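## Task

At the small basin fixed to the counter, swing the mixer tap's lever as far toward the blue dot (cold) as it goes and raise the lever to its highest point (full flow). Then release it and move the robot away. The robot must not topple or finish leaning, and the lever must keep this setting on its own, not because the robot is still holding it.

## Robot and tools

ROBOT. A Rainbow Robotics RB-Y1 in a physics simulation: a wheeled base (two drive wheels, two rear casters; 0.66 m long, 0.58 m wide, front edge 0.10 m ahead of the wheel axle), a folding leg plus torso, two 7-joint arms with parallel grippers, and a pan/tilt head. The base only drives straight or turns in place; it cannot slide sideways.

FRAMES. Base frame: origin on the floor between the drive wheels, x forward, y to the left, z up. The reported chest, left_hand and right_hand points are in this frame; a hand point sits between the finger pads, fingers extend along the hand's -z and close along its x. Printed hand positions get less accurate at long reach. Odometry is the base frame as it was when the scene began; it counts wheel rotation only, so slipping looks like travel. Heading runs -3.142 to 3.142, left positive.

execute_actions. Argument "actions" is a list holding one action (or empty, which only reports state and pictures). An action may contain:
- "base": exactly one relative command, an offset from where the base is now: {"translate_m": d} metres, forward positive, -3 to 3; or {"rotate_rad": d} radians, counter-clockwise (left) positive, -3.2 to 3.2. A base move that would need more than 8.667 s at its top speed is refused.
- "joints": a single dictionary covering both arms, torso and head, keyed by joint name, each value an absolute target (radians, grippers in metres of pad opening). Ranges: torso_squat_rad 0 to 1.2 (more lowers the chest); torso_shift_rad -0.3 to 0.6 (hips forward positive); torso_pitch_rad -0.2 to 1.4 (forward lean positive); torso_yaw_rad -1.5 to 1.5 (left positive); shoulder_pitch -2.356 to 2.356 (0 arm hanging, negative raises it forward); left_shoulder_roll_rad 0 to 3.141 and right_shoulder_roll_rad -3.141 to 0 (away from the body lifts the arm sideways); shoulder_yaw -2.094 to 2.094 (positive swings a bent forearm left on both arms); elbow -2.617 to 0.01 (0 straight, negative bends); forearm_roll -3.141 to 3.141; wrist_pitch -1.57 to 1.919 (negative tips the hand forward); hand_roll -2.705 to 2.705; gripper_m 0 to 0.1; head_pan_rad -0.523 to 0.523 (left positive, relative to chest); head_tilt_rad -0.35 to 1.57 (down positive). Arm joint names are prefixed left_ or right_. Joints reach "done" within 0.02 rad (grippers 0.004 m). Extra torso rules: squat+shift <= 1.52; squat-shift+pitch <= 1.57; shift+0.5pitch-0.4squat <= 0.7; shift+0.3pitch-0.5squat <= 0.39; violating one leaves the torso short and "off_target".
- "speeds": caps for this action only, translate_m 0.05 to 0.4 m/s, rotate_rad 0.1 to 1.509 rad/s (defaults are the maxima).
- "min_time_s": 0.1 to 8, a floor on how long each arm and head motion lasts.
"cameras" selects images: head_camera, left_wrist_camera, right_wrist_camera or all; [] for none. Unknown keys or out-of-range values reject the whole call with no motion. Joints you omit may keep pushing toward earlier targets.

wait {seconds 0 to 10}: lets the simulation run with no new command, then reports like an empty action. zoom_image {camera, region [x0,y0,x1,y1] in pixels, at most 504x504, origin top-left}: closer look at that camera's latest image (head 896x504, wrists 644x364). finished_scene {scene}: ends the scene irreversibly and reports success; the tap must already be set and released.

RESULTS. base_status and joint_status report each commanded motion: "done"; "off_target" (stopped short, may still push); "contact_stop" (hit something firm; torso and arms only); "time_out"; "limit_stop_at_<name>"; "stopped_with_arm" (torso halted by an arm contact); "limit_stop_at_own_body" (guard stopped an arm or torso before it struck the robot). A contact stop, time-out or stopped_with_arm halts the whole group (torso group, or one arm's seven joints), which then holds where it is. "joint command not followed" with a "cause:" line means the self-collision check refused an arm's targets; joints show "not_followed" and may be retried later until valid targets are sent. on_its_own lists uncommanded behaviour; "held at" is a held target, not a measured position. Motor temperatures are listed per arm in joint_positions order; MOTOR HOT warns from 65 °C, and 80 °C brakes that arm and stops everything ("limit_stop_at_motor_heat"); resend targets afterwards. A torque fault (contact torque at a joint's load limit: shoulders 62.3, elbow 32, wrist joints 22.2 N m) freezes the robot for 10 s.

CAUTIONS. After any stop, first back off the stopped arm in its own action, then the torso. The base does not stop on collision and can keep shoving furniture; a bent leg can protrude past the base front, and the torso hitting furniture may push the robot back unnoticed. Never let the arms strike or press on each other, grippers included. Avoid leaning far forward with weight ahead of the wheels, which can tip the robot. Nudge the lever gently rather than forcing it, open the gripper, retract the arm and leave the robot standing upright. The robot keeps its last command while you are composing replies.

Each tool is called after "Emit:" by a JSON object that holds its "op" and its "data".

## Session

Emit:
{"op": "execute_actions", "data": {"actions": []}}

Scene clock: 0.00 s.
Motor temperatures (°C, as the motors report them): left_arm=[26 23 25 26 30 31 28] | right_arm=[21 22 27 27 26 29 30]
base_odometry: x=+0.000 y=+0.000 heading=+0.000 (m, m, rad; odometry frame)
base_status: not commanded
joint_positions: torso_squat_rad=+0.350 torso_shift_rad=+0.000 torso_pitch_rad=+0.000 torso_yaw_rad=+0.000 left_shoulder_pitch_rad=+0.025 left_shoulder_roll_rad=-0.007 left_shoulder_yaw_rad=-0.017 left_elbow_rad=-0.248 left_forearm_roll_rad=+0.050 left_wrist_pitch_rad=-0.039 left_hand_roll_rad=+0.008 left_gripper_m=+0.100 right_shoulder_pitch_rad=+0.024 right_shoulder_roll_rad=-0.051 right_shoulder_yaw_rad=+0.040 right_elbow_rad=-0.125 right_forearm_roll_rad=+0.006 right_wrist_pitch_rad=+0.015 right_hand_roll_rad=-0.028 right_gripper_m=+0.099 head_pan_rad=+0.000 head_tilt_rad=+0.400
joint_status: not commanded
chest: x=-0.2279 y=+0.0008 z=+1.2476 quat_wxyz=(+1.000, +0.000, +0.000, +0.000) (m; base frame)
left_hand: x=-0.1167 y=+0.2142 z=+0.5718 quat_wxyz=(+0.991, -0.007, -0.131, +0.025) (m; base frame)
right_hand: x=-0.1881 y=-0.2563 z=+0.5645 quat_wxyz=(+0.999, -0.024, -0.043, +0.006) (m; base frame)
pictures: head_camera, left_wrist_camera, right_wrist_camera
Images, in order (width x height): head_camera 896x504, left_wrist_camera 644x364, right_wrist_camera 644x364.

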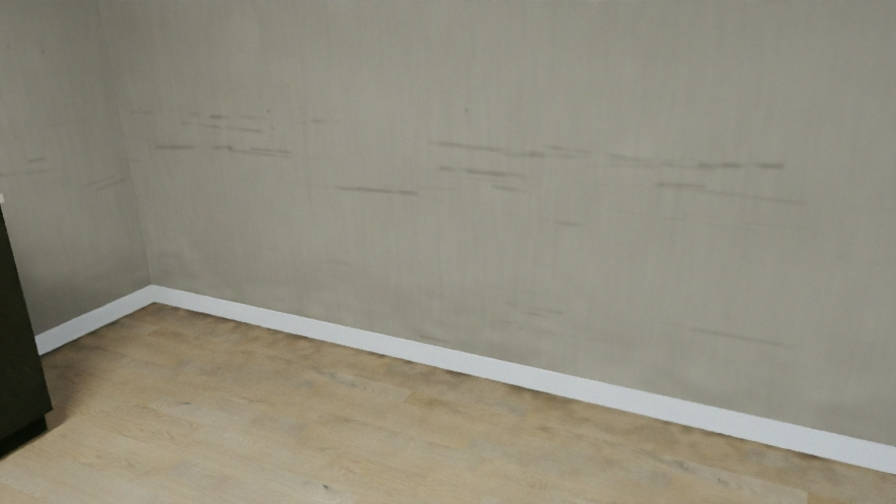

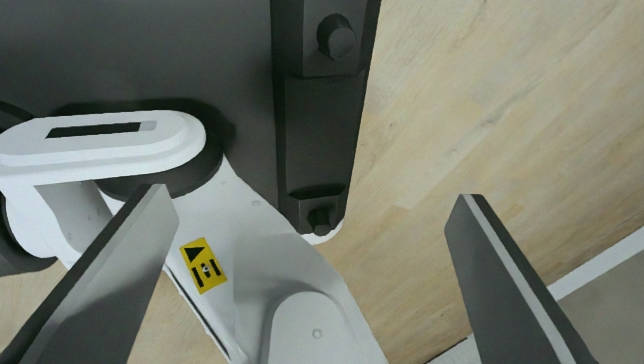

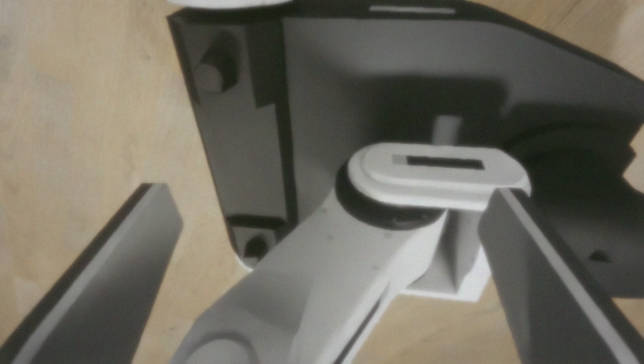

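Emit:
{"op": "execute_actions", "data": {"actions": [{"base": {"rotate_rad": 1.0}}], "cameras": ["head_camera"]}}

Scene clock: 3.47 s.
Motor temperatures (°C, as the motors report them): left_arm=[26 23 25 26 30 31 28] | right_arm=[21 22 27 27 26 29 30]
base_odometry: x=+0.000 y=+0.000 heading=+0.999 (m, m, rad; odometry frame)
base_status: done
joint_positions: torso_squat_rad=+0.350 torso_shift_rad=+0.000 torso_pitch_rad=+0.000 torso_yaw_rad=+0.000 left_shoulder_pitch_rad=+0.025 left_shoulder_roll_rad=-0.007 left_shoulder_yaw_rad=-0.017 left_elbow_rad=-0.248 left_forearm_roll_rad=+0.050 left_wrist_pitch_rad=-0.039 left_hand_roll_rad=+0.008 left_gripper_m=+0.100 right_shoulder_pitch_rad=+0.024 right_shoulder_roll_rad=-0.051 right_shoulder_yaw_rad=+0.040 right_elbow_rad=-0.125 right_forearm_roll_rad=+0.006 right_wrist_pitch_rad=+0.015 right_hand_roll_rad=-0.028 right_gripper_m=+0.099 head_pan_rad=+0.000 head_tilt_rad=+0.400
joint_status: not commanded
chest: x=-0.2279 y=+0.0008 z=+1.2476 quat_wxyz=(+1.000, +0.000, +0.000, +0.000) (m; base frame)
left_hand: x=-0.1167 y=+0.2142 z=+0.5718 quat_wxyz=(+0.991, -0.007, -0.131, +0.025) (m; base frame)
right_hand: x=-0.1881 y=-0.2563 z=+0.5645 quat_wxyz=(+0.999, -0.024, -0.043, +0.006) (m; base frame)
pictures: head_camera
Images, in order (width x height): head_camera 896x504.

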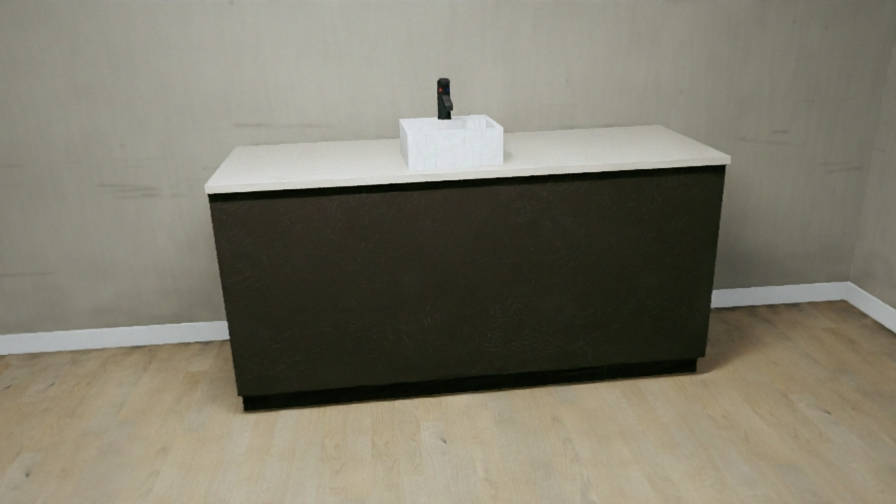

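Emit:
{"op": "execute_actions", "data": {"actions": [{"base": {"translate_m": 1.3}, "joints": {"head_tilt_rad": 0.6}}], "cameras": ["head_camera"]}}

Scene clock: 8.50 s.
Motor temperatures (°C, as the motors report them): left_arm=[26 23 25 26 30 31 28] | right_arm=[21 22 27 27 26 29 30]
base_odometry: x=+0.702 y=+1.094 heading=+1.000 (m, m, rad; odometry frame)
base_status: done
joint_positions: torso_squat_rad=+0.350 torso_shift_rad=+0.000 torso_pitch_rad=+0.000 torso_yaw_rad=+0.000 left_shoulder_pitch_rad=+0.025 left_shoulder_roll_rad=-0.007 left_shoulder_yaw_rad=-0.017 left_elbow_rad=-0.248 left_forearm_roll_rad=+0.050 left_wrist_pitch_rad=-0.039 left_hand_roll_rad=+0.008 left_gripper_m=+0.100 right_shoulder_pitch_rad=+0.024 right_shoulder_roll_rad=-0.051 right_shoulder_yaw_rad=+0.040 right_elbow_rad=-0.125 right_forearm_roll_rad=+0.006 right_wrist_pitch_rad=+0.015 right_hand_roll_rad=-0.028 right_gripper_m=+0.099 head_pan_rad=+0.000 head_tilt_rad=+0.600
joint_status: all done
chest: x=-0.2279 y=+0.0008 z=+1.2476 quat_wxyz=(+1.000, +0.000, +0.000, +0.000) (m; base frame)
left_hand: x=-0.1166 y=+0.2142 z=+0.5718 quat_wxyz=(+0.991, -0.007, -0.131, +0.025) (m; base frame)
right_hand: x=-0.1880 y=-0.2563 z=+0.5645 quat_wxyz=(+0.999, -0.024, -0.043, +0.006) (m; base frame)
pictures: head_camera
Images, in order (width x height): head_camera 896x504.

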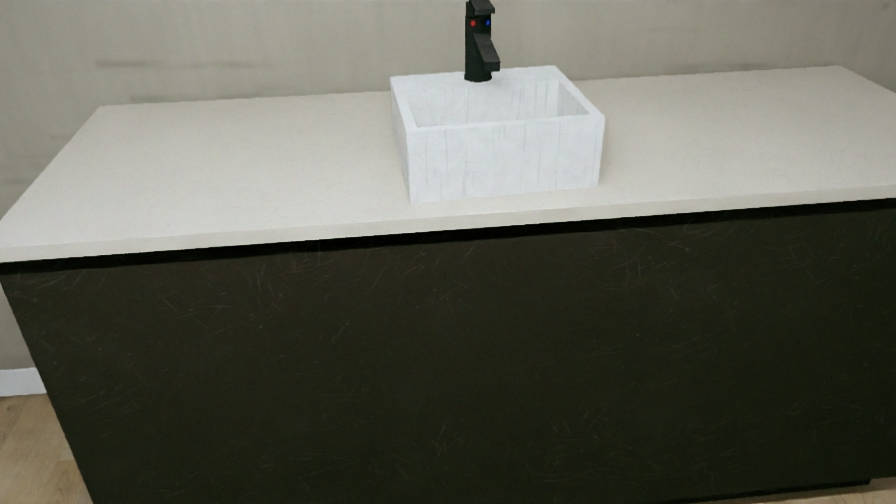

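Emit:
{"op": "execute_actions", "data": {"actions": [{"base": {"rotate_rad": 0.15}, "joints": {"head_tilt_rad": 0.35}}], "cameras": ["head_camera"]}}

Scene clock: 10.47 s.
Motor temperatures (°C, as the motors report them): left_arm=[26 23 25 26 30 31 28] | right_arm=[21 22 27 27 26 29 30]
base_odometry: x=+0.702 y=+1.094 heading=+1.149 (m, m, rad; odometry frame)
base_status: done
joint_positions: torso_squat_rad=+0.350 torso_shift_rad=+0.000 torso_pitch_rad=+0.000 torso_yaw_rad=+0.000 left_shoulder_pitch_rad=+0.025 left_shoulder_roll_rad=-0.007 left_shoulder_yaw_rad=-0.017 left_elbow_rad=-0.248 left_forearm_roll_rad=+0.050 left_wrist_pitch_rad=-0.039 left_hand_roll_rad=+0.008 left_gripper_m=+0.100 right_shoulder_pitch_rad=+0.024 right_shoulder_roll_rad=-0.051 right_shoulder_yaw_rad=+0.040 right_elbow_rad=-0.125 right_forearm_roll_rad=+0.006 right_wrist_pitch_rad=+0.015 right_hand_roll_rad=-0.028 right_gripper_m=+0.099 head_pan_rad=+0.000 head_tilt_rad=+0.350
joint_status: all done
chest: x=-0.2279 y=+0.0008 z=+1.2476 quat_wxyz=(+1.000, +0.000, +0.000, +0.000) (m; base frame)
left_hand: x=-0.1166 y=+0.2142 z=+0.5718 quat_wxyz=(+0.991, -0.007, -0.131, +0.025) (m; base frame)
right_hand: x=-0.1881 y=-0.2563 z=+0.5645 quat_wxyz=(+0.999, -0.024, -0.043, +0.006) (m; base frame)
pictures: head_camera
Images, in order (width x height): head_camera 896x504.

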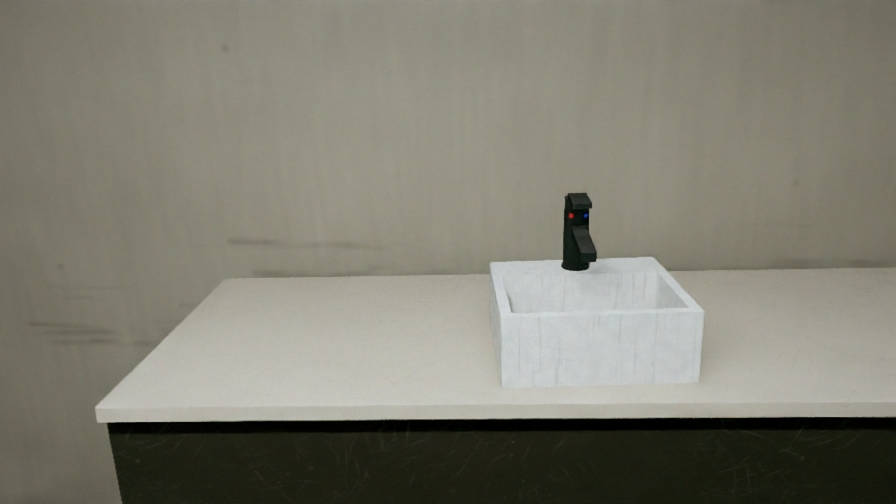

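Emit:
{"op": "zoom_image", "data": {"camera": "head_camera", "region": [480, 160, 720, 300]}}

Region (480, 160, 720, 300) of head_camera's 896x504 image, scaled by 2.100, with more detail than that image has; it fills the top 294 rows of this view, and the rest is white.

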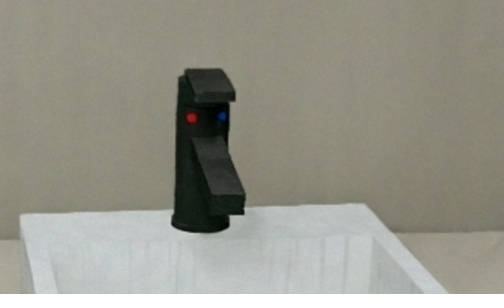

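Emit:
{"op": "execute_actions", "data": {"actions": [{"base": {"translate_m": 0.6}, "joints": {"right_shoulder_pitch_rad": -0.7, "right_elbow_rad": -1.4, "right_wrist_pitch_rad": 0.5, "head_tilt_rad": 0.55, "head_pan_rad": -0.3}}], "cameras": ["head_camera", "right_wrist_camera"]}}

Scene clock: 14.37 s.
Motor temperatures (°C, as the motors report them): left_arm=[26 23 25 26 30 31 28] | right_arm=[21 22 27 27 26 29 30]
base_odometry: x=+0.948 y=+1.642 heading=+1.150 (m, m, rad; odometry frame)
base_status: done
joint_positions: torso_squat_rad=+0.350 torso_shift_rad=+0.000 torso_pitch_rad=+0.000 torso_yaw_rad=+0.000 left_shoulder_pitch_rad=+0.025 left_shoulder_roll_rad=-0.007 left_shoulder_yaw_rad=-0.017 left_elbow_rad=-0.248 left_forearm_roll_rad=+0.050 left_wrist_pitch_rad=-0.039 left_hand_roll_rad=+0.008 left_gripper_m=+0.100 right_shoulder_pitch_rad=-0.700 right_shoulder_roll_rad=-0.051 right_shoulder_yaw_rad=+0.040 right_elbow_rad=-1.400 right_forearm_roll_rad=+0.006 right_wrist_pitch_rad=+0.500 right_hand_roll_rad=-0.028 right_gripper_m=+0.099 head_pan_rad=-0.300 head_tilt_rad=+0.550
joint_status: all done
chest: x=-0.2279 y=+0.0008 z=+1.2476 quat_wxyz=(+1.000, +0.000, +0.000, +0.000) (m; base frame)
left_hand: x=-0.1166 y=+0.2142 z=+0.5718 quat_wxyz=(+0.991, -0.007, -0.131, +0.025) (m; base frame)
right_hand: x=+0.4230 y=-0.0881 z=+1.2146 quat_wxyz=(+0.704, +0.035, -0.700, +0.119) (m; base frame)
pictures: head_camera, right_wrist_camera
Images, in order (width x height): head_camera 896x504, right_wrist_camera 644x364.

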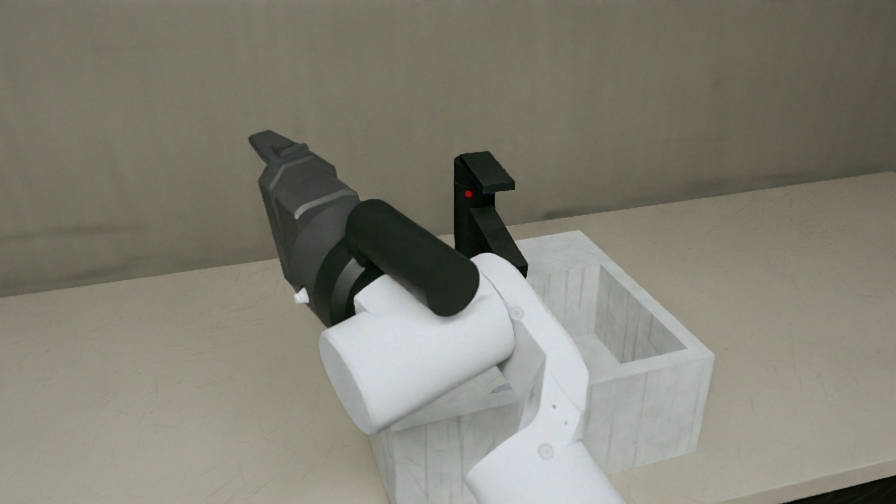

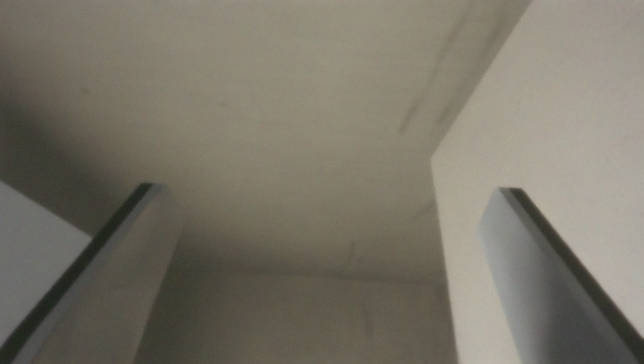

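Emit:
{"op": "execute_actions", "data": {"actions": [{"joints": {"right_shoulder_pitch_rad": -0.5, "right_elbow_rad": -1.7, "right_wrist_pitch_rad": 0.6, "right_shoulder_yaw_rad": -0.2}}], "cameras": ["head_camera", "right_wrist_camera"]}}

Scene clock: 16.93 s.
Motor temperatures (°C, as the motors report them): left_arm=[26 23 25 26 30 31 28] | right_arm=[21 22 27 27 26 29 30]
base_odometry: x=+0.948 y=+1.642 heading=+1.150 (m, m, rad; odometry frame)
base_status: not commanded
joint_positions: torso_squat_rad=+0.350 torso_shift_rad=+0.000 torso_pitch_rad=+0.000 torso_yaw_rad=-0.001 left_shoulder_pitch_rad=+0.025 left_shoulder_roll_rad=-0.007 left_shoulder_yaw_rad=-0.017 left_elbow_rad=-0.248 left_forearm_roll_rad=+0.050 left_wrist_pitch_rad=-0.039 left_hand_roll_rad=+0.008 left_gripper_m=+0.100 right_shoulder_pitch_rad=-0.500 right_shoulder_roll_rad=-0.051 right_shoulder_yaw_rad=-0.200 right_elbow_rad=-1.700 right_forearm_roll_rad=+0.006 right_wrist_pitch_rad=+0.600 right_hand_roll_rad=-0.028 right_gripper_m=+0.099 head_pan_rad=-0.300 head_tilt_rad=+0.550
joint_status: all done
chest: x=-0.2279 y=+0.0008 z=+1.2476 quat_wxyz=(+1.000, +0.000, +0.000, +0.000) (m; base frame)
left_hand: x=-0.1166 y=+0.2142 z=+0.5718 quat_wxyz=(+0.991, -0.007, -0.131, +0.025) (m; base frame)
right_hand: x=+0.3844 y=-0.2417 z=+1.2180 quat_wxyz=(+0.705, -0.004, -0.709, -0.025) (m; base frame)
pictures: head_camera, right_wrist_camera
Images, in order (width x height): head_camera 896x504, right_wrist_camera 644x364.

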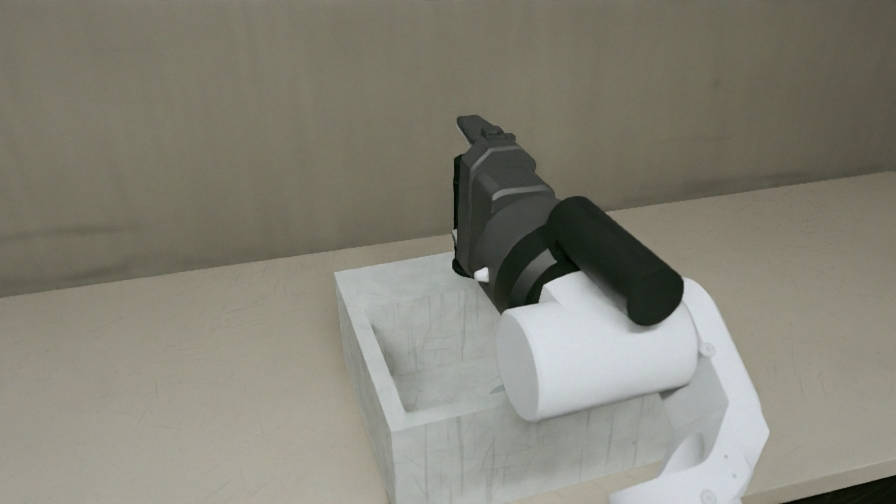

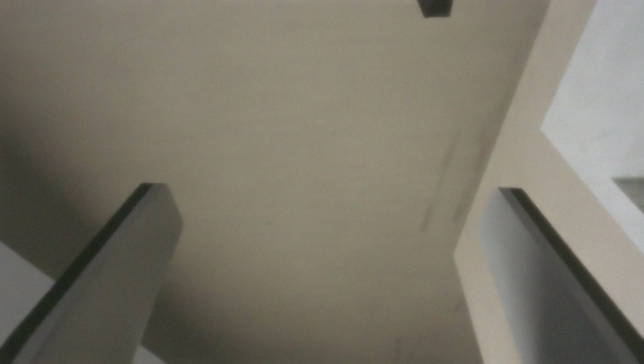

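Emit:
{"op": "execute_actions", "data": {"actions": [{"joints": {"right_shoulder_yaw_rad": -0.4}}], "cameras": ["head_camera", "right_wrist_camera"]}}

Scene clock: 18.10 s.
Motor temperatures (°C, as the motors report them): left_arm=[26 23 25 26 30 31 28] | right_arm=[21 22 27 27 26 29 30]
base_odometry: x=+0.948 y=+1.642 heading=+1.150 (m, m, rad; odometry frame)
base_status: not commanded
joint_positions: torso_squat_rad=+0.350 torso_shift_rad=+0.000 torso_pitch_rad=+0.000 torso_yaw_rad=-0.001 left_shoulder_pitch_rad=+0.025 left_shoulder_roll_rad=-0.007 left_shoulder_yaw_rad=-0.017 left_elbow_rad=-0.248 left_forearm_roll_rad=+0.050 left_wrist_pitch_rad=-0.039 left_hand_roll_rad=+0.008 left_gripper_m=+0.100 right_shoulder_pitch_rad=-0.500 right_shoulder_roll_rad=-0.051 right_shoulder_yaw_rad=-0.400 right_elbow_rad=-1.700 right_forearm_roll_rad=+0.006 right_wrist_pitch_rad=+0.600 right_hand_roll_rad=-0.028 right_gripper_m=+0.099 head_pan_rad=-0.300 head_tilt_rad=+0.550
joint_status: all done
chest: x=-0.2279 y=+0.0008 z=+1.2476 quat_wxyz=(+1.000, +0.000, +0.000, +0.000) (m; base frame)
left_hand: x=-0.1167 y=+0.2142 z=+0.5718 quat_wxyz=(+0.991, -0.007, -0.131, +0.025) (m; base frame)
right_hand: x=+0.3719 y=-0.3395 z=+1.2129 quat_wxyz=(+0.698, -0.034, -0.705, -0.119) (m; base frame)
pictures: head_camera, right_wrist_camera
Images, in order (width x height): head_camera 896x504, right_wrist_camera 644x364.

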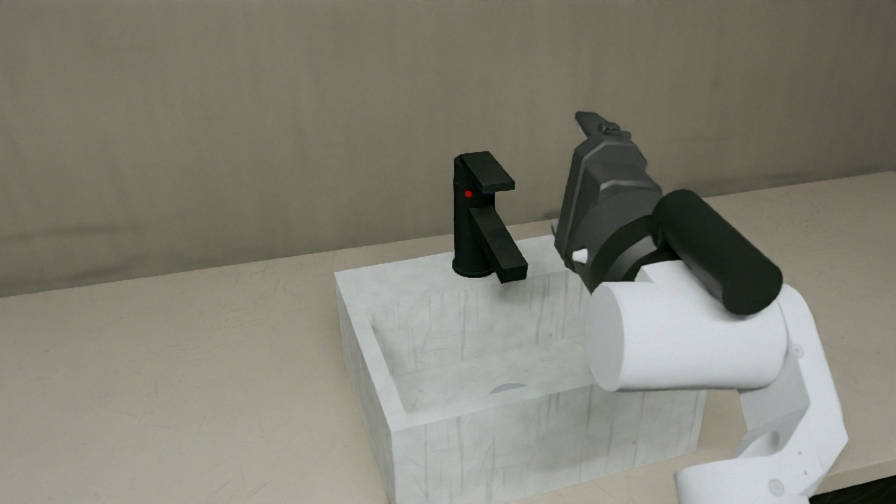

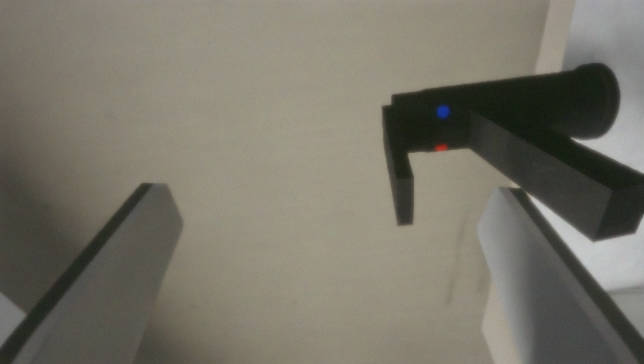

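Emit:
{"op": "execute_actions", "data": {"actions": [{"joints": {"right_shoulder_yaw_rad": -0.1, "right_gripper_m": 0.0}}], "cameras": ["head_camera"]}}

Scene clock: 20.17 s.
Motor temperatures (°C, as the motors report them): left_arm=[26 23 25 26 30 31 28] | right_arm=[21 22 27 27 26 29 30]
base_odometry: x=+0.948 y=+1.642 heading=+1.150 (m, m, rad; odometry frame)
base_status: not commanded
joint_positions: torso_squat_rad=+0.350 torso_shift_rad=+0.000 torso_pitch_rad=+0.000 torso_yaw_rad=+0.000 left_shoulder_pitch_rad=+0.025 left_shoulder_roll_rad=-0.007 left_shoulder_yaw_rad=-0.017 left_elbow_rad=-0.248 left_forearm_roll_rad=+0.050 left_wrist_pitch_rad=-0.039 left_hand_roll_rad=+0.008 left_gripper_m=+0.100 right_shoulder_pitch_rad=-0.500 right_shoulder_roll_rad=-0.051 right_shoulder_yaw_rad=-0.100 right_elbow_rad=-1.700 right_forearm_roll_rad=+0.006 right_wrist_pitch_rad=+0.600 right_hand_roll_rad=-0.028 right_gripper_m=+0.000 head_pan_rad=-0.300 head_tilt_rad=+0.550
joint_status: all done
chest: x=-0.2279 y=+0.0008 z=+1.2476 quat_wxyz=(+1.000, +0.000, +0.000, +0.000) (m; base frame)
left_hand: x=-0.1167 y=+0.2142 z=+0.5718 quat_wxyz=(+0.991, -0.007, -0.131, +0.025) (m; base frame)
right_hand: x=+0.3841 y=-0.1924 z=+1.2173 quat_wxyz=(+0.705, +0.012, -0.708, +0.023) (m; base frame)
pictures: head_camera
Images, in order (width x height): head_camera 896x504.

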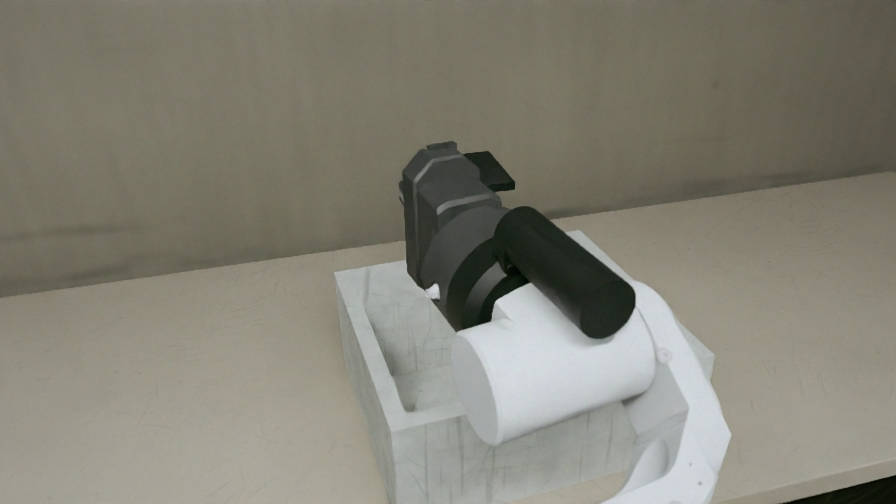

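Emit:
{"op": "execute_actions", "data": {"actions": [{"base": {"translate_m": 0.06}}], "cameras": ["head_camera", "right_wrist_camera"]}}

Scene clock: 21.93 s.
Motor temperatures (°C, as the motors report them): left_arm=[26 23 25 26 30 31 28] | right_arm=[21 22 27 27 26 29 30]
base_odometry: x=+0.972 y=+1.696 heading=+1.151 (m, m, rad; odometry frame)
base_status: done
joint_positions: torso_squat_rad=+0.350 torso_shift_rad=+0.000 torso_pitch_rad=+0.000 torso_yaw_rad=+0.000 left_shoulder_pitch_rad=+0.025 left_shoulder_roll_rad=-0.007 left_shoulder_yaw_rad=-0.017 left_elbow_rad=-0.248 left_forearm_roll_rad=+0.050 left_wrist_pitch_rad=-0.039 left_hand_roll_rad=+0.008 left_gripper_m=+0.100 right_shoulder_pitch_rad=-0.500 right_shoulder_roll_rad=-0.051 right_shoulder_yaw_rad=-0.100 right_elbow_rad=-1.700 right_forearm_roll_rad=+0.006 right_wrist_pitch_rad=+0.600 right_hand_roll_rad=-0.028 right_gripper_m=+0.000 head_pan_rad=-0.300 head_tilt_rad=+0.550
joint_status: not commanded
chest: x=-0.2279 y=+0.0008 z=+1.2476 quat_wxyz=(+1.000, +0.000, +0.000, +0.000) (m; base frame)
left_hand: x=-0.1166 y=+0.2142 z=+0.5718 quat_wxyz=(+0.991, -0.007, -0.131, +0.025) (m; base frame)
right_hand: x=+0.3841 y=-0.1924 z=+1.2172 quat_wxyz=(+0.705, +0.012, -0.708, +0.023) (m; base frame)
pictures: head_camera, right_wrist_camera
Images, in order (width x height): head_camera 896x504, right_wrist_camera 644x364.

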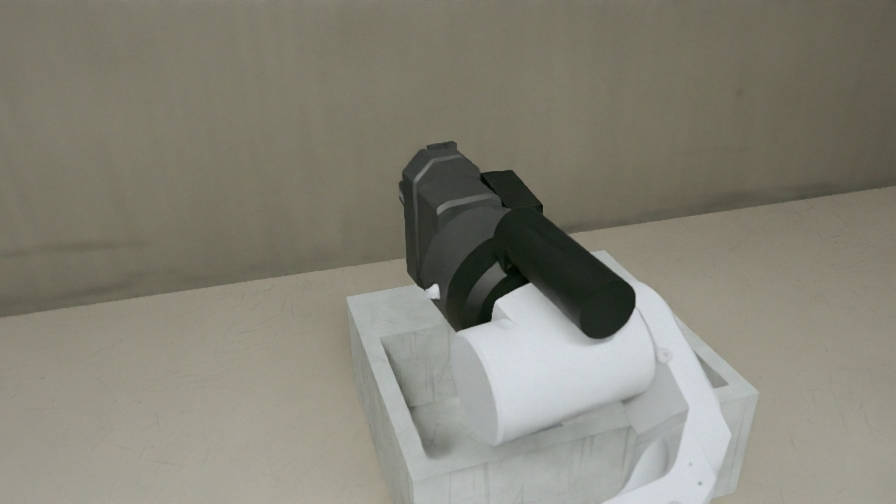

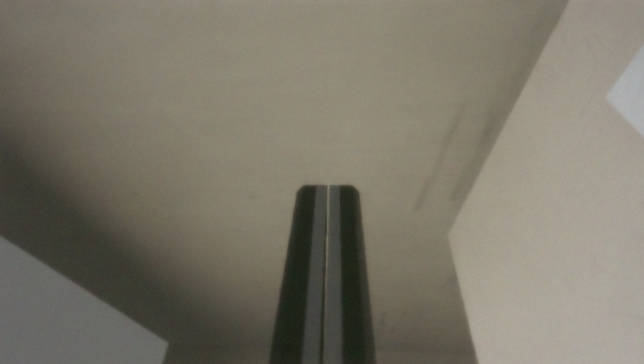

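Emit:
{"op": "execute_actions", "data": {"actions": [{"joints": {"right_shoulder_yaw_rad": -0.3}, "min_time_s": 1.0}], "cameras": ["head_camera", "right_wrist_camera"]}}

Scene clock: 23.33 s.
Motor temperatures (°C, as the motors report them): left_arm=[26 23 25 26 30 31 28] | right_arm=[21 22 27 27 26 29 30]
base_odometry: x=+0.972 y=+1.696 heading=+1.151 (m, m, rad; odometry frame)
base_status: not commanded
joint_positions: torso_squat_rad=+0.350 torso_shift_rad=+0.000 torso_pitch_rad=+0.000 torso_yaw_rad=+0.000 left_shoulder_pitch_rad=+0.025 left_shoulder_roll_rad=-0.007 left_shoulder_yaw_rad=-0.017 left_elbow_rad=-0.248 left_forearm_roll_rad=+0.050 left_wrist_pitch_rad=-0.039 left_hand_roll_rad=+0.008 left_gripper_m=+0.100 right_shoulder_pitch_rad=-0.500 right_shoulder_roll_rad=-0.051 right_shoulder_yaw_rad=-0.300 right_elbow_rad=-1.700 right_forearm_roll_rad=+0.006 right_wrist_pitch_rad=+0.600 right_hand_roll_rad=-0.028 right_gripper_m=+0.000 head_pan_rad=-0.300 head_tilt_rad=+0.550
joint_status: all done
chest: x=-0.2279 y=+0.0008 z=+1.2476 quat_wxyz=(+1.000, +0.000, +0.000, +0.000) (m; base frame)
left_hand: x=-0.1166 y=+0.2142 z=+0.5718 quat_wxyz=(+0.991, -0.007, -0.131, +0.025) (m; base frame)
right_hand: x=+0.3803 y=-0.2908 z=+1.2166 quat_wxyz=(+0.703, -0.019, -0.708, -0.072) (m; base frame)
pictures: head_camera, right_wrist_camera
Images, in order (width x height): head_camera 896x504, right_wrist_camera 644x364.

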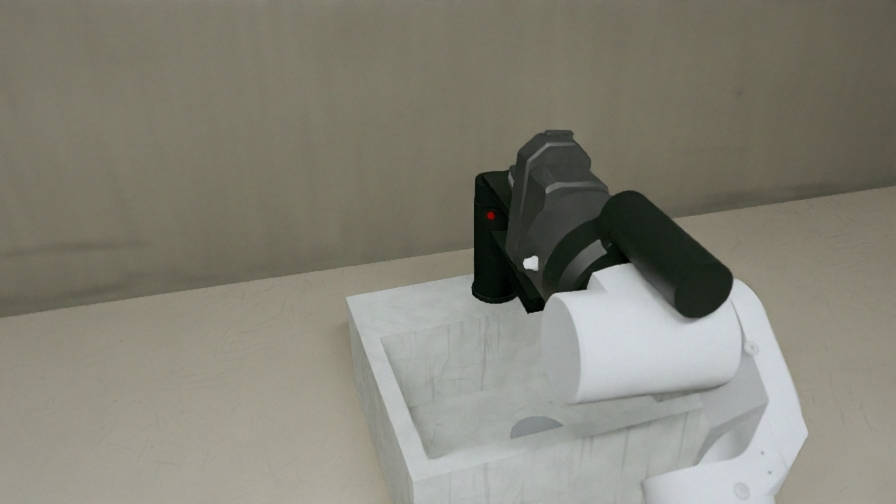

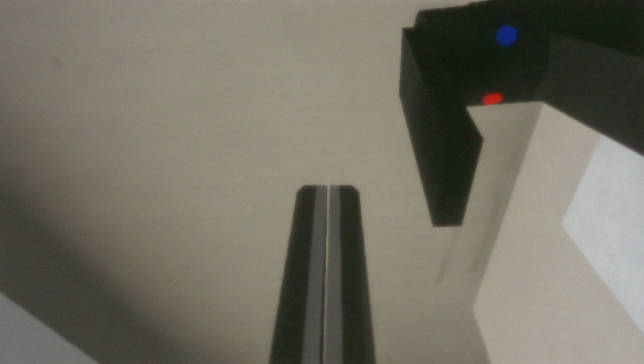

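Emit:
{"op": "execute_actions", "data": {"actions": [{"joints": {"right_shoulder_yaw_rad": -0.1}}], "cameras": []}}

Emit:
{"op": "execute_actions", "data": {"actions": [{"joints": {"right_shoulder_pitch_rad": -0.43, "right_wrist_pitch_rad": 0.53}}], "cameras": []}}

Emit:
{"op": "execute_actions", "data": {"actions": [{"joints": {"right_shoulder_yaw_rad": -0.3}, "min_time_s": 1.0}], "cameras": ["head_camera", "right_wrist_camera"]}}

Scene clock: 24.37 s.
Motor temperatures (°C, as the motors report them): left_arm=[26 23 25 26 30 31 28] | right_arm=[21 22 27 27 26 29 30]
base_odometry: x=+0.972 y=+1.696 heading=+1.151 (m, m, rad; odometry frame)
base_status: not commanded
joint_positions: torso_squat_rad=+0.350 torso_shift_rad=+0.000 torso_pitch_rad=+0.000 torso_yaw_rad=+0.000 left_shoulder_pitch_rad=+0.025 left_shoulder_roll_rad=-0.007 left_shoulder_yaw_rad=-0.017 left_elbow_rad=-0.248 left_forearm_roll_rad=+0.050 left_wrist_pitch_rad=-0.039 left_hand_roll_rad=+0.008 left_gripper_m=+0.100 right_shoulder_pitch_rad=-0.500 right_shoulder_roll_rad=-0.051 right_shoulder_yaw_rad=-0.100 right_elbow_rad=-1.700 right_forearm_roll_rad=+0.006 right_wrist_pitch_rad=+0.600 right_hand_roll_rad=-0.028 right_gripper_m=+0.000 head_pan_rad=-0.300 head_tilt_rad=+0.550
joint_status: all done
chest: x=-0.2279 y=+0.0008 z=+1.2476 quat_wxyz=(+1.000, +0.000, +0.000, +0.000) (m; base frame)
left_hand: x=-0.1167 y=+0.2142 z=+0.5718 quat_wxyz=(+0.991, -0.007, -0.131, +0.025) (m; base frame)
right_hand: x=+0.3841 y=-0.1924 z=+1.2173 quat_wxyz=(+0.705, +0.012, -0.708, +0.023) (m; base frame)
pictures: none
No camera images: the call's "cameras" was empty. Leave "cameras" out to get every camera's image.

Scene clock: 25.10 s.
Motor temperatures (°C, as the motors report them): left_arm=[26 23 25 26 30 31 28] | right_arm=[21 22 27 27 26 29 30]
base_odometry: x=+0.972 y=+1.696 heading=+1.151 (m, m, rad; odometry frame)
base_status: not commanded
joint_positions: torso_squat_rad=+0.350 torso_shift_rad=+0.000 torso_pitch_rad=+0.000 torso_yaw_rad=+0.000 left_shoulder_pitch_rad=+0.025 left_shoulder_roll_rad=-0.007 left_shoulder_yaw_rad=-0.017 left_elbow_rad=-0.248 left_forearm_roll_rad=+0.050 left_wrist_pitch_rad=-0.039 left_hand_roll_rad=+0.008 left_gripper_m=+0.100 right_shoulder_pitch_rad=-0.430 right_shoulder_roll_rad=-0.051 right_shoulder_yaw_rad=-0.100 right_elbow_rad=-1.700 right_forearm_roll_rad=+0.006 right_wrist_pitch_rad=+0.530 right_hand_roll_rad=-0.028 right_gripper_m=+0.000 head_pan_rad=-0.300 head_tilt_rad=+0.550
joint_status: all done
chest: x=-0.2279 y=+0.0008 z=+1.2476 quat_wxyz=(+1.000, +0.000, +0.000, +0.000) (m; base frame)
left_hand: x=-0.1167 y=+0.2142 z=+0.5718 quat_wxyz=(+0.991, -0.007, -0.131, +0.025) (m; base frame)
right_hand: x=+0.3764 y=-0.2063 z=+1.1933 quat_wxyz=(+0.704, +0.005, -0.710, +0.015) (m; base frame)
pictures: none
No camera images: the call's "cameras" was empty. Leave "cameras" out to get every camera's image.

Scene clock: 26.40 s.
Motor temperatures (°C, as the motors report them): left_arm=[26 23 25 26 30 31 28] | right_arm=[21 22 27 27 26 29 30]
base_odometry: x=+0.972 y=+1.696 heading=+1.151 (m, m, rad; odometry frame)
base_status: not commanded
joint_positions: torso_squat_rad=+0.350 torso_shift_rad=+0.000 torso_pitch_rad=+0.000 torso_yaw_rad=+0.000 left_shoulder_pitch_rad=+0.025 left_shoulder_roll_rad=-0.007 left_shoulder_yaw_rad=-0.017 left_elbow_rad=-0.248 left_forearm_roll_rad=+0.050 left_wrist_pitch_rad=-0.039 left_hand_roll_rad=+0.008 left_gripper_m=+0.100 right_shoulder_pitch_rad=-0.430 right_shoulder_roll_rad=-0.051 right_shoulder_yaw_rad=-0.300 right_elbow_rad=-1.700 right_forearm_roll_rad=+0.006 right_wrist_pitch_rad=+0.530 right_hand_roll_rad=-0.028 right_gripper_m=+0.000 head_pan_rad=-0.300 head_tilt_rad=+0.550
joint_status: all done
chest: x=-0.2279 y=+0.0008 z=+1.2476 quat_wxyz=(+1.000, +0.000, +0.000, +0.000) (m; base frame)
left_hand: x=-0.1167 y=+0.2142 z=+0.5718 quat_wxyz=(+0.991, -0.007, -0.131, +0.025) (m; base frame)
right_hand: x=+0.3702 y=-0.3059 z=+1.1929 quat_wxyz=(+0.700, -0.032, -0.709, -0.078) (m; base frame)
pictures: head_camera, right_wrist_camera
Images, in order (width x height): head_camera 896x504, right_wrist_camera 644x364.

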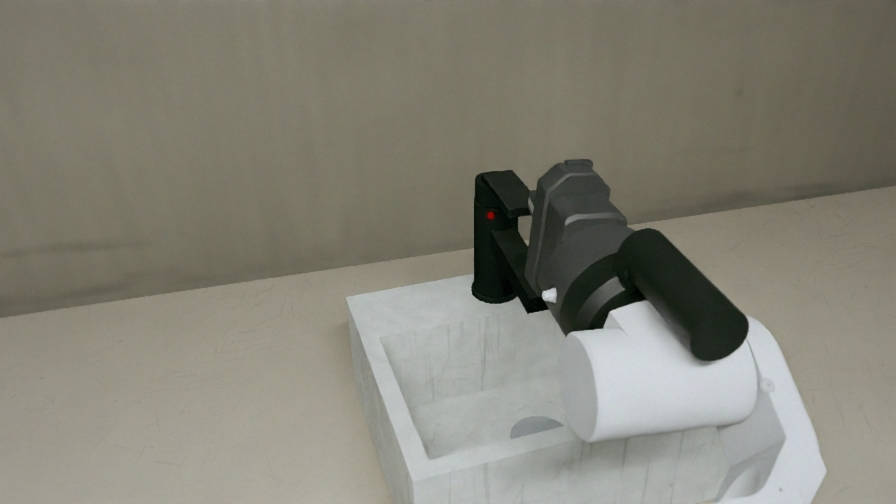

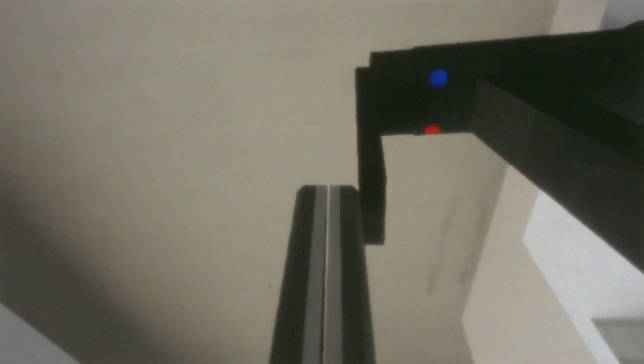

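Emit:
{"op": "execute_actions", "data": {"actions": [{"joints": {"right_shoulder_yaw_rad": -0.1, "right_shoulder_pitch_rad": -0.41, "right_wrist_pitch_rad": 0.51}}], "cameras": []}}

Emit:
{"op": "execute_actions", "data": {"actions": [{"base": {"translate_m": 0.07}}], "cameras": ["head_camera"]}}

Scene clock: 27.43 s.
Motor temperatures (°C, as the motors report them): left_arm=[26 23 25 26 30 31 28] | right_arm=[21 22 27 28 26 29 30]
base_odometry: x=+0.972 y=+1.696 heading=+1.151 (m, m, rad; odometry frame)
base_status: not commanded
joint_positions: torso_squat_rad=+0.350 torso_shift_rad=+0.000 torso_pitch_rad=+0.000 torso_yaw_rad=+0.000 left_shoulder_pitch_rad=+0.025 left_shoulder_roll_rad=-0.007 left_shoulder_yaw_rad=-0.017 left_elbow_rad=-0.248 left_forearm_roll_rad=+0.050 left_wrist_pitch_rad=-0.039 left_hand_roll_rad=+0.008 left_gripper_m=+0.100 right_shoulder_pitch_rad=-0.410 right_shoulder_roll_rad=-0.051 right_shoulder_yaw_rad=-0.100 right_elbow_rad=-1.700 right_forearm_roll_rad=+0.006 right_wrist_pitch_rad=+0.510 right_hand_roll_rad=-0.028 right_gripper_m=+0.000 head_pan_rad=-0.300 head_tilt_rad=+0.550
joint_status: all done
chest: x=-0.2279 y=+0.0008 z=+1.2476 quat_wxyz=(+1.000, +0.000, +0.000, +0.000) (m; base frame)
left_hand: x=-0.1167 y=+0.2142 z=+0.5718 quat_wxyz=(+0.991, -0.007, -0.131, +0.025) (m; base frame)
right_hand: x=+0.3738 y=-0.2102 z=+1.1868 quat_wxyz=(+0.704, +0.003, -0.710, +0.012) (m; base frame)
pictures: none
No camera images: the call's "cameras" was empty. Leave "cameras" out to get every camera's image.

Scene clock: 28.63 s.
Motor temperatures (°C, as the motors report them): left_arm=[26 23 25 26 30 31 28] | right_arm=[21 22 27 28 26 29 30]
base_odometry: x=+1.001 y=+1.760 heading=+1.151 (m, m, rad; odometry frame)
base_status: done
joint_positions: torso_squat_rad=+0.350 torso_shift_rad=+0.000 torso_pitch_rad=+0.000 torso_yaw_rad=+0.000 left_shoulder_pitch_rad=+0.025 left_shoulder_roll_rad=-0.007 left_shoulder_yaw_rad=-0.017 left_elbow_rad=-0.248 left_forearm_roll_rad=+0.050 left_wrist_pitch_rad=-0.039 left_hand_roll_rad=+0.008 left_gripper_m=+0.100 right_shoulder_pitch_rad=-0.410 right_shoulder_roll_rad=-0.051 right_shoulder_yaw_rad=-0.100 right_elbow_rad=-1.700 right_forearm_roll_rad=+0.006 right_wrist_pitch_rad=+0.510 right_hand_roll_rad=-0.028 right_gripper_m=+0.000 head_pan_rad=-0.300 head_tilt_rad=+0.550
joint_status: not commanded
chest: x=-0.2278 y=+0.0008 z=+1.2476 quat_wxyz=(+1.000, +0.000, +0.000, +0.000) (m; base frame)
left_hand: x=-0.1166 y=+0.2142 z=+0.5718 quat_wxyz=(+0.991, -0.007, -0.131, +0.025) (m; base frame)
right_hand: x=+0.3739 y=-0.2102 z=+1.1866 quat_wxyz=(+0.704, +0.003, -0.710, +0.012) (m; base frame)
pictures: head_camera
Images, in order (width x height): head_camera 896x504.

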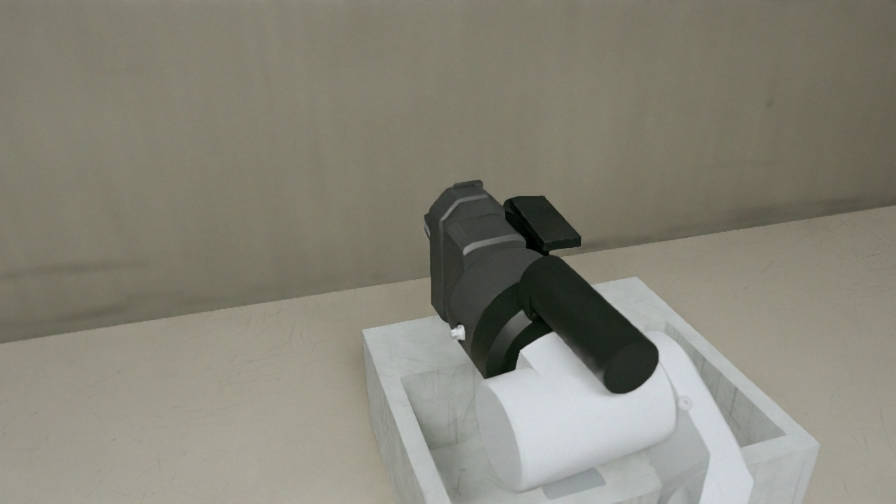

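Emit:
{"op": "execute_actions", "data": {"actions": [{"joints": {"right_shoulder_yaw_rad": -0.3}, "min_time_s": 1.0}], "cameras": ["head_camera", "right_wrist_camera"]}}

Scene clock: 30.07 s.
Motor temperatures (°C, as the motors report them): left_arm=[26 23 25 26 30 31 28] | right_arm=[21 22 27 28 26 29 30]
base_odometry: x=+1.001 y=+1.760 heading=+1.151 (m, m, rad; odometry frame)
base_status: not commanded
joint_positions: torso_squat_rad=+0.350 torso_shift_rad=+0.000 torso_pitch_rad=+0.000 torso_yaw_rad=+0.000 left_shoulder_pitch_rad=+0.025 left_shoulder_roll_rad=-0.007 left_shoulder_yaw_rad=-0.017 left_elbow_rad=-0.248 left_forearm_roll_rad=+0.050 left_wrist_pitch_rad=-0.039 left_hand_roll_rad=+0.008 left_gripper_m=+0.100 right_shoulder_pitch_rad=-0.410 right_shoulder_roll_rad=-0.050 right_shoulder_yaw_rad=-0.299 right_elbow_rad=-1.700 right_forearm_roll_rad=+0.006 right_wrist_pitch_rad=+0.510 right_hand_roll_rad=-0.028 right_gripper_m=+0.000 head_pan_rad=-0.300 head_tilt_rad=+0.550
joint_status: all done
chest: x=-0.2279 y=+0.0009 z=+1.2476 quat_wxyz=(+1.000, +0.000, +0.000, +0.000) (m; base frame)
left_hand: x=-0.1167 y=+0.2142 z=+0.5718 quat_wxyz=(+0.991, -0.007, -0.131, +0.025) (m; base frame)
right_hand: x=+0.3669 y=-0.3097 z=+1.1866 quat_wxyz=(+0.699, -0.035, -0.709, -0.079) (m; base frame)
pictures: head_camera, right_wrist_camera
Images, in order (width x height): head_camera 896x504, right_wrist_camera 644x364.

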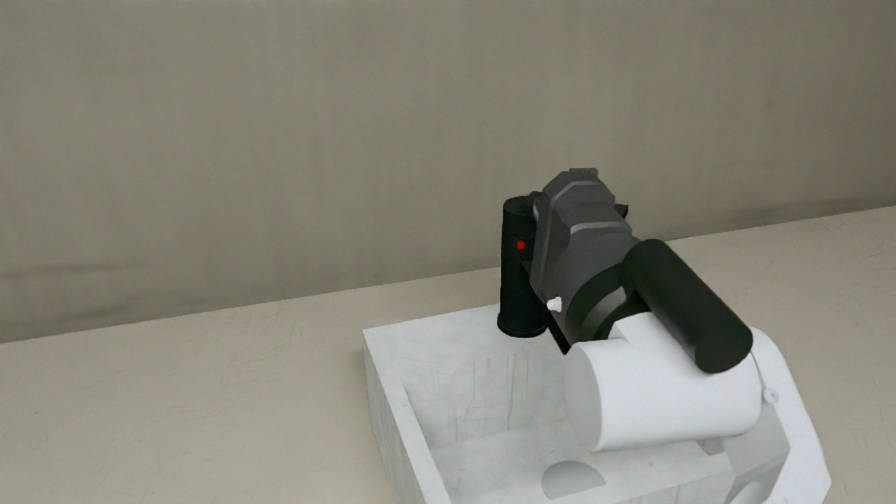

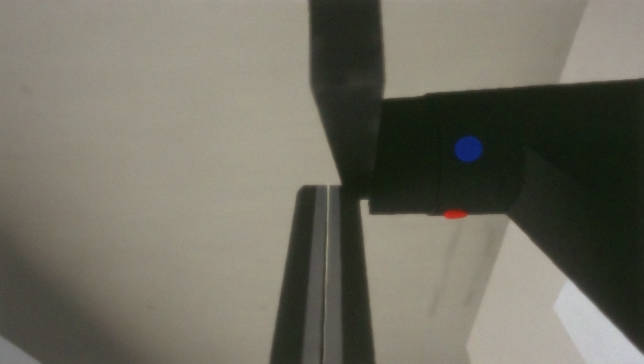

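Emit:
{"op": "execute_actions", "data": {"actions": [{"joints": {"right_shoulder_yaw_rad": -0.42}, "min_time_s": 1.0}], "cameras": ["head_camera", "right_wrist_camera"]}}

Scene clock: 31.70 s.
Motor temperatures (°C, as the motors report them): left_arm=[26 23 25 26 30 31 28] | right_arm=[22 22 27 28 26 29 30]
base_odometry: x=+1.001 y=+1.760 heading=+1.151 (m, m, rad; odometry frame)
base_status: not commanded
joint_positions: torso_squat_rad=+0.350 torso_shift_rad=+0.000 torso_pitch_rad=-0.001 torso_yaw_rad=+0.000 left_shoulder_pitch_rad=+0.025 left_shoulder_roll_rad=-0.007 left_shoulder_yaw_rad=-0.017 left_elbow_rad=-0.248 left_forearm_roll_rad=+0.050 left_wrist_pitch_rad=-0.039 left_hand_roll_rad=+0.008 left_gripper_m=+0.100 right_shoulder_pitch_rad=-0.412 right_shoulder_roll_rad=-0.042 right_shoulder_yaw_rad=-0.322 right_elbow_rad=-1.701 right_forearm_roll_rad=+0.003 right_wrist_pitch_rad=+0.510 right_hand_roll_rad=-0.028 right_gripper_m=+0.000 head_pan_rad=-0.300 head_tilt_rad=+0.550
joint_status: right_shoulder_yaw_rad contact_stop (moved -0.022 of -0.121)
on_its_own: right_shoulder_yaw_rad is held at -0.324, not at your -0.420, since a contact_stop
chest: x=-0.2285 y=+0.0013 z=+1.2476 quat_wxyz=(+1.000, -0.001, +0.000, +0.000) (m; base frame)
left_hand: x=-0.1168 y=+0.2142 z=+0.5717 quat_wxyz=(+0.991, -0.008, -0.131, +0.025) (m; base frame)
right_hand: x=+0.3650 y=-0.3167 z=+1.1867 quat_wxyz=(+0.698, -0.034, -0.709, -0.091) (m; base frame)
pictures: head_camera, right_wrist_camera
Images, in order (width x height): head_camera 896x504, right_wrist_camera 644x364.

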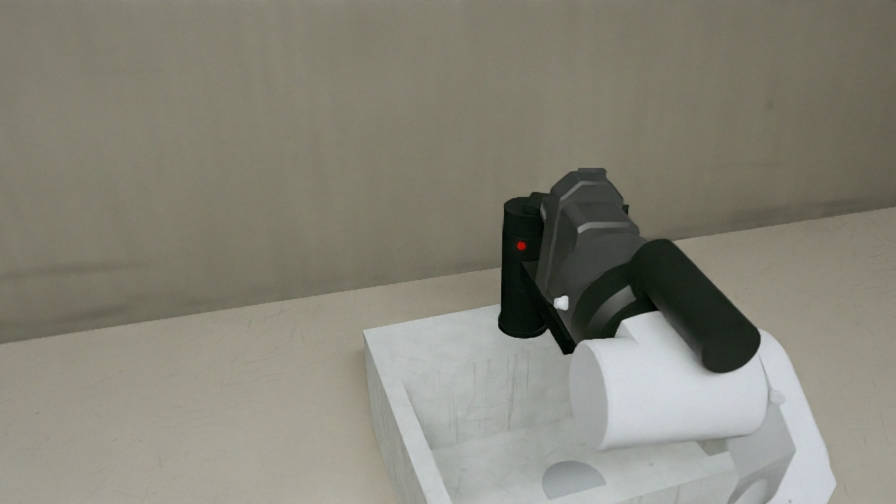

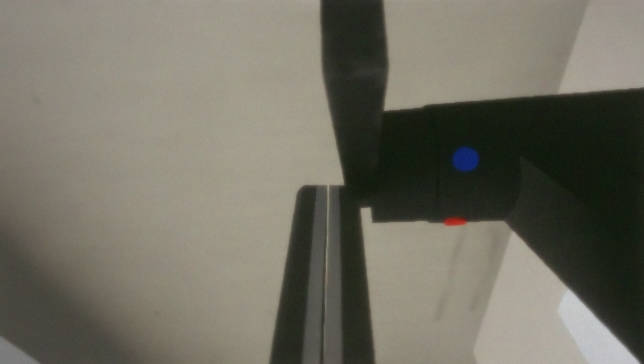

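Emit:
{"op": "execute_actions", "data": {"actions": [{"joints": {"right_shoulder_yaw_rad": -0.28, "right_shoulder_pitch_rad": -0.36, "right_wrist_pitch_rad": 0.46, "right_shoulder_roll_rad": -0.051}, "min_time_s": 0.6}], "cameras": ["head_camera", "right_wrist_camera"]}}

Scene clock: 32.83 s.
Motor temperatures (°C, as the motors report them): left_arm=[26 23 25 26 30 31 28] | right_arm=[22 22 27 28 26 29 30]
base_odometry: x=+1.001 y=+1.760 heading=+1.151 (m, m, rad; odometry frame)
base_status: not commanded
joint_positions: torso_squat_rad=+0.350 torso_shift_rad=+0.000 torso_pitch_rad=+0.000 torso_yaw_rad=+0.000 left_shoulder_pitch_rad=+0.025 left_shoulder_roll_rad=-0.007 left_shoulder_yaw_rad=-0.017 left_elbow_rad=-0.248 left_forearm_roll_rad=+0.050 left_wrist_pitch_rad=-0.039 left_hand_roll_rad=+0.008 left_gripper_m=+0.100 right_shoulder_pitch_rad=-0.360 right_shoulder_roll_rad=-0.051 right_shoulder_yaw_rad=-0.280 right_elbow_rad=-1.700 right_forearm_roll_rad=+0.004 right_wrist_pitch_rad=+0.460 right_hand_roll_rad=-0.028 right_gripper_m=+0.000 head_pan_rad=-0.300 head_tilt_rad=+0.550
joint_status: all done
chest: x=-0.2280 y=+0.0009 z=+1.2476 quat_wxyz=(+1.000, +0.000, +0.000, +0.000) (m; base frame)
left_hand: x=-0.1167 y=+0.2141 z=+0.5718 quat_wxyz=(+0.991, -0.007, -0.131, +0.025) (m; base frame)
right_hand: x=+0.3597 y=-0.3106 z=+1.1710 quat_wxyz=(+0.698, -0.040, -0.711, -0.075) (m; base frame)
pictures: head_camera, right_wrist_camera
Images, in order (width x height): head_camera 896x504, right_wrist_camera 644x364.

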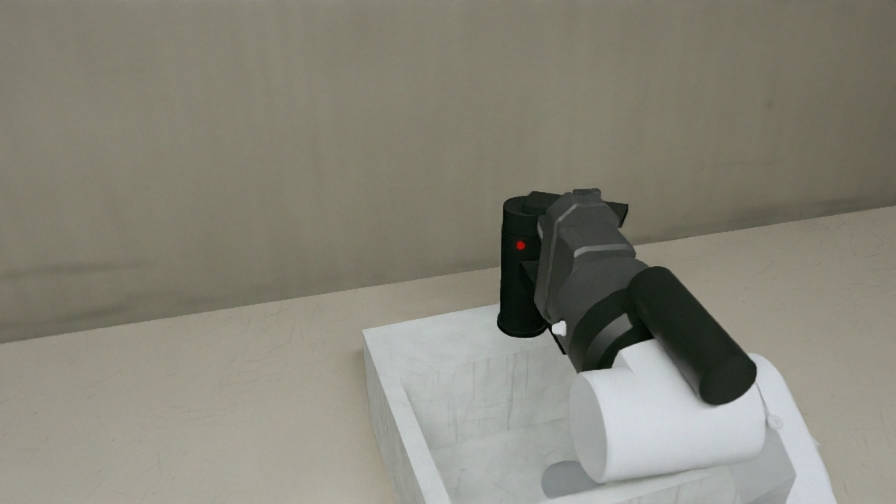

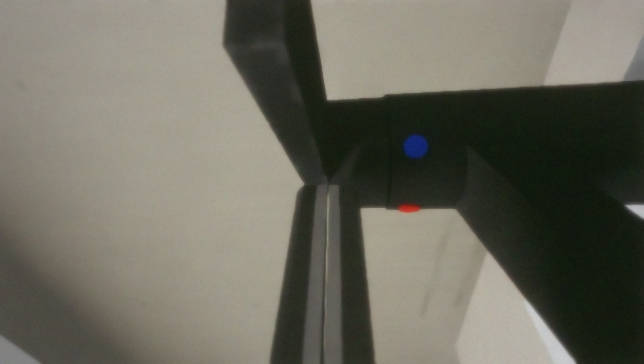

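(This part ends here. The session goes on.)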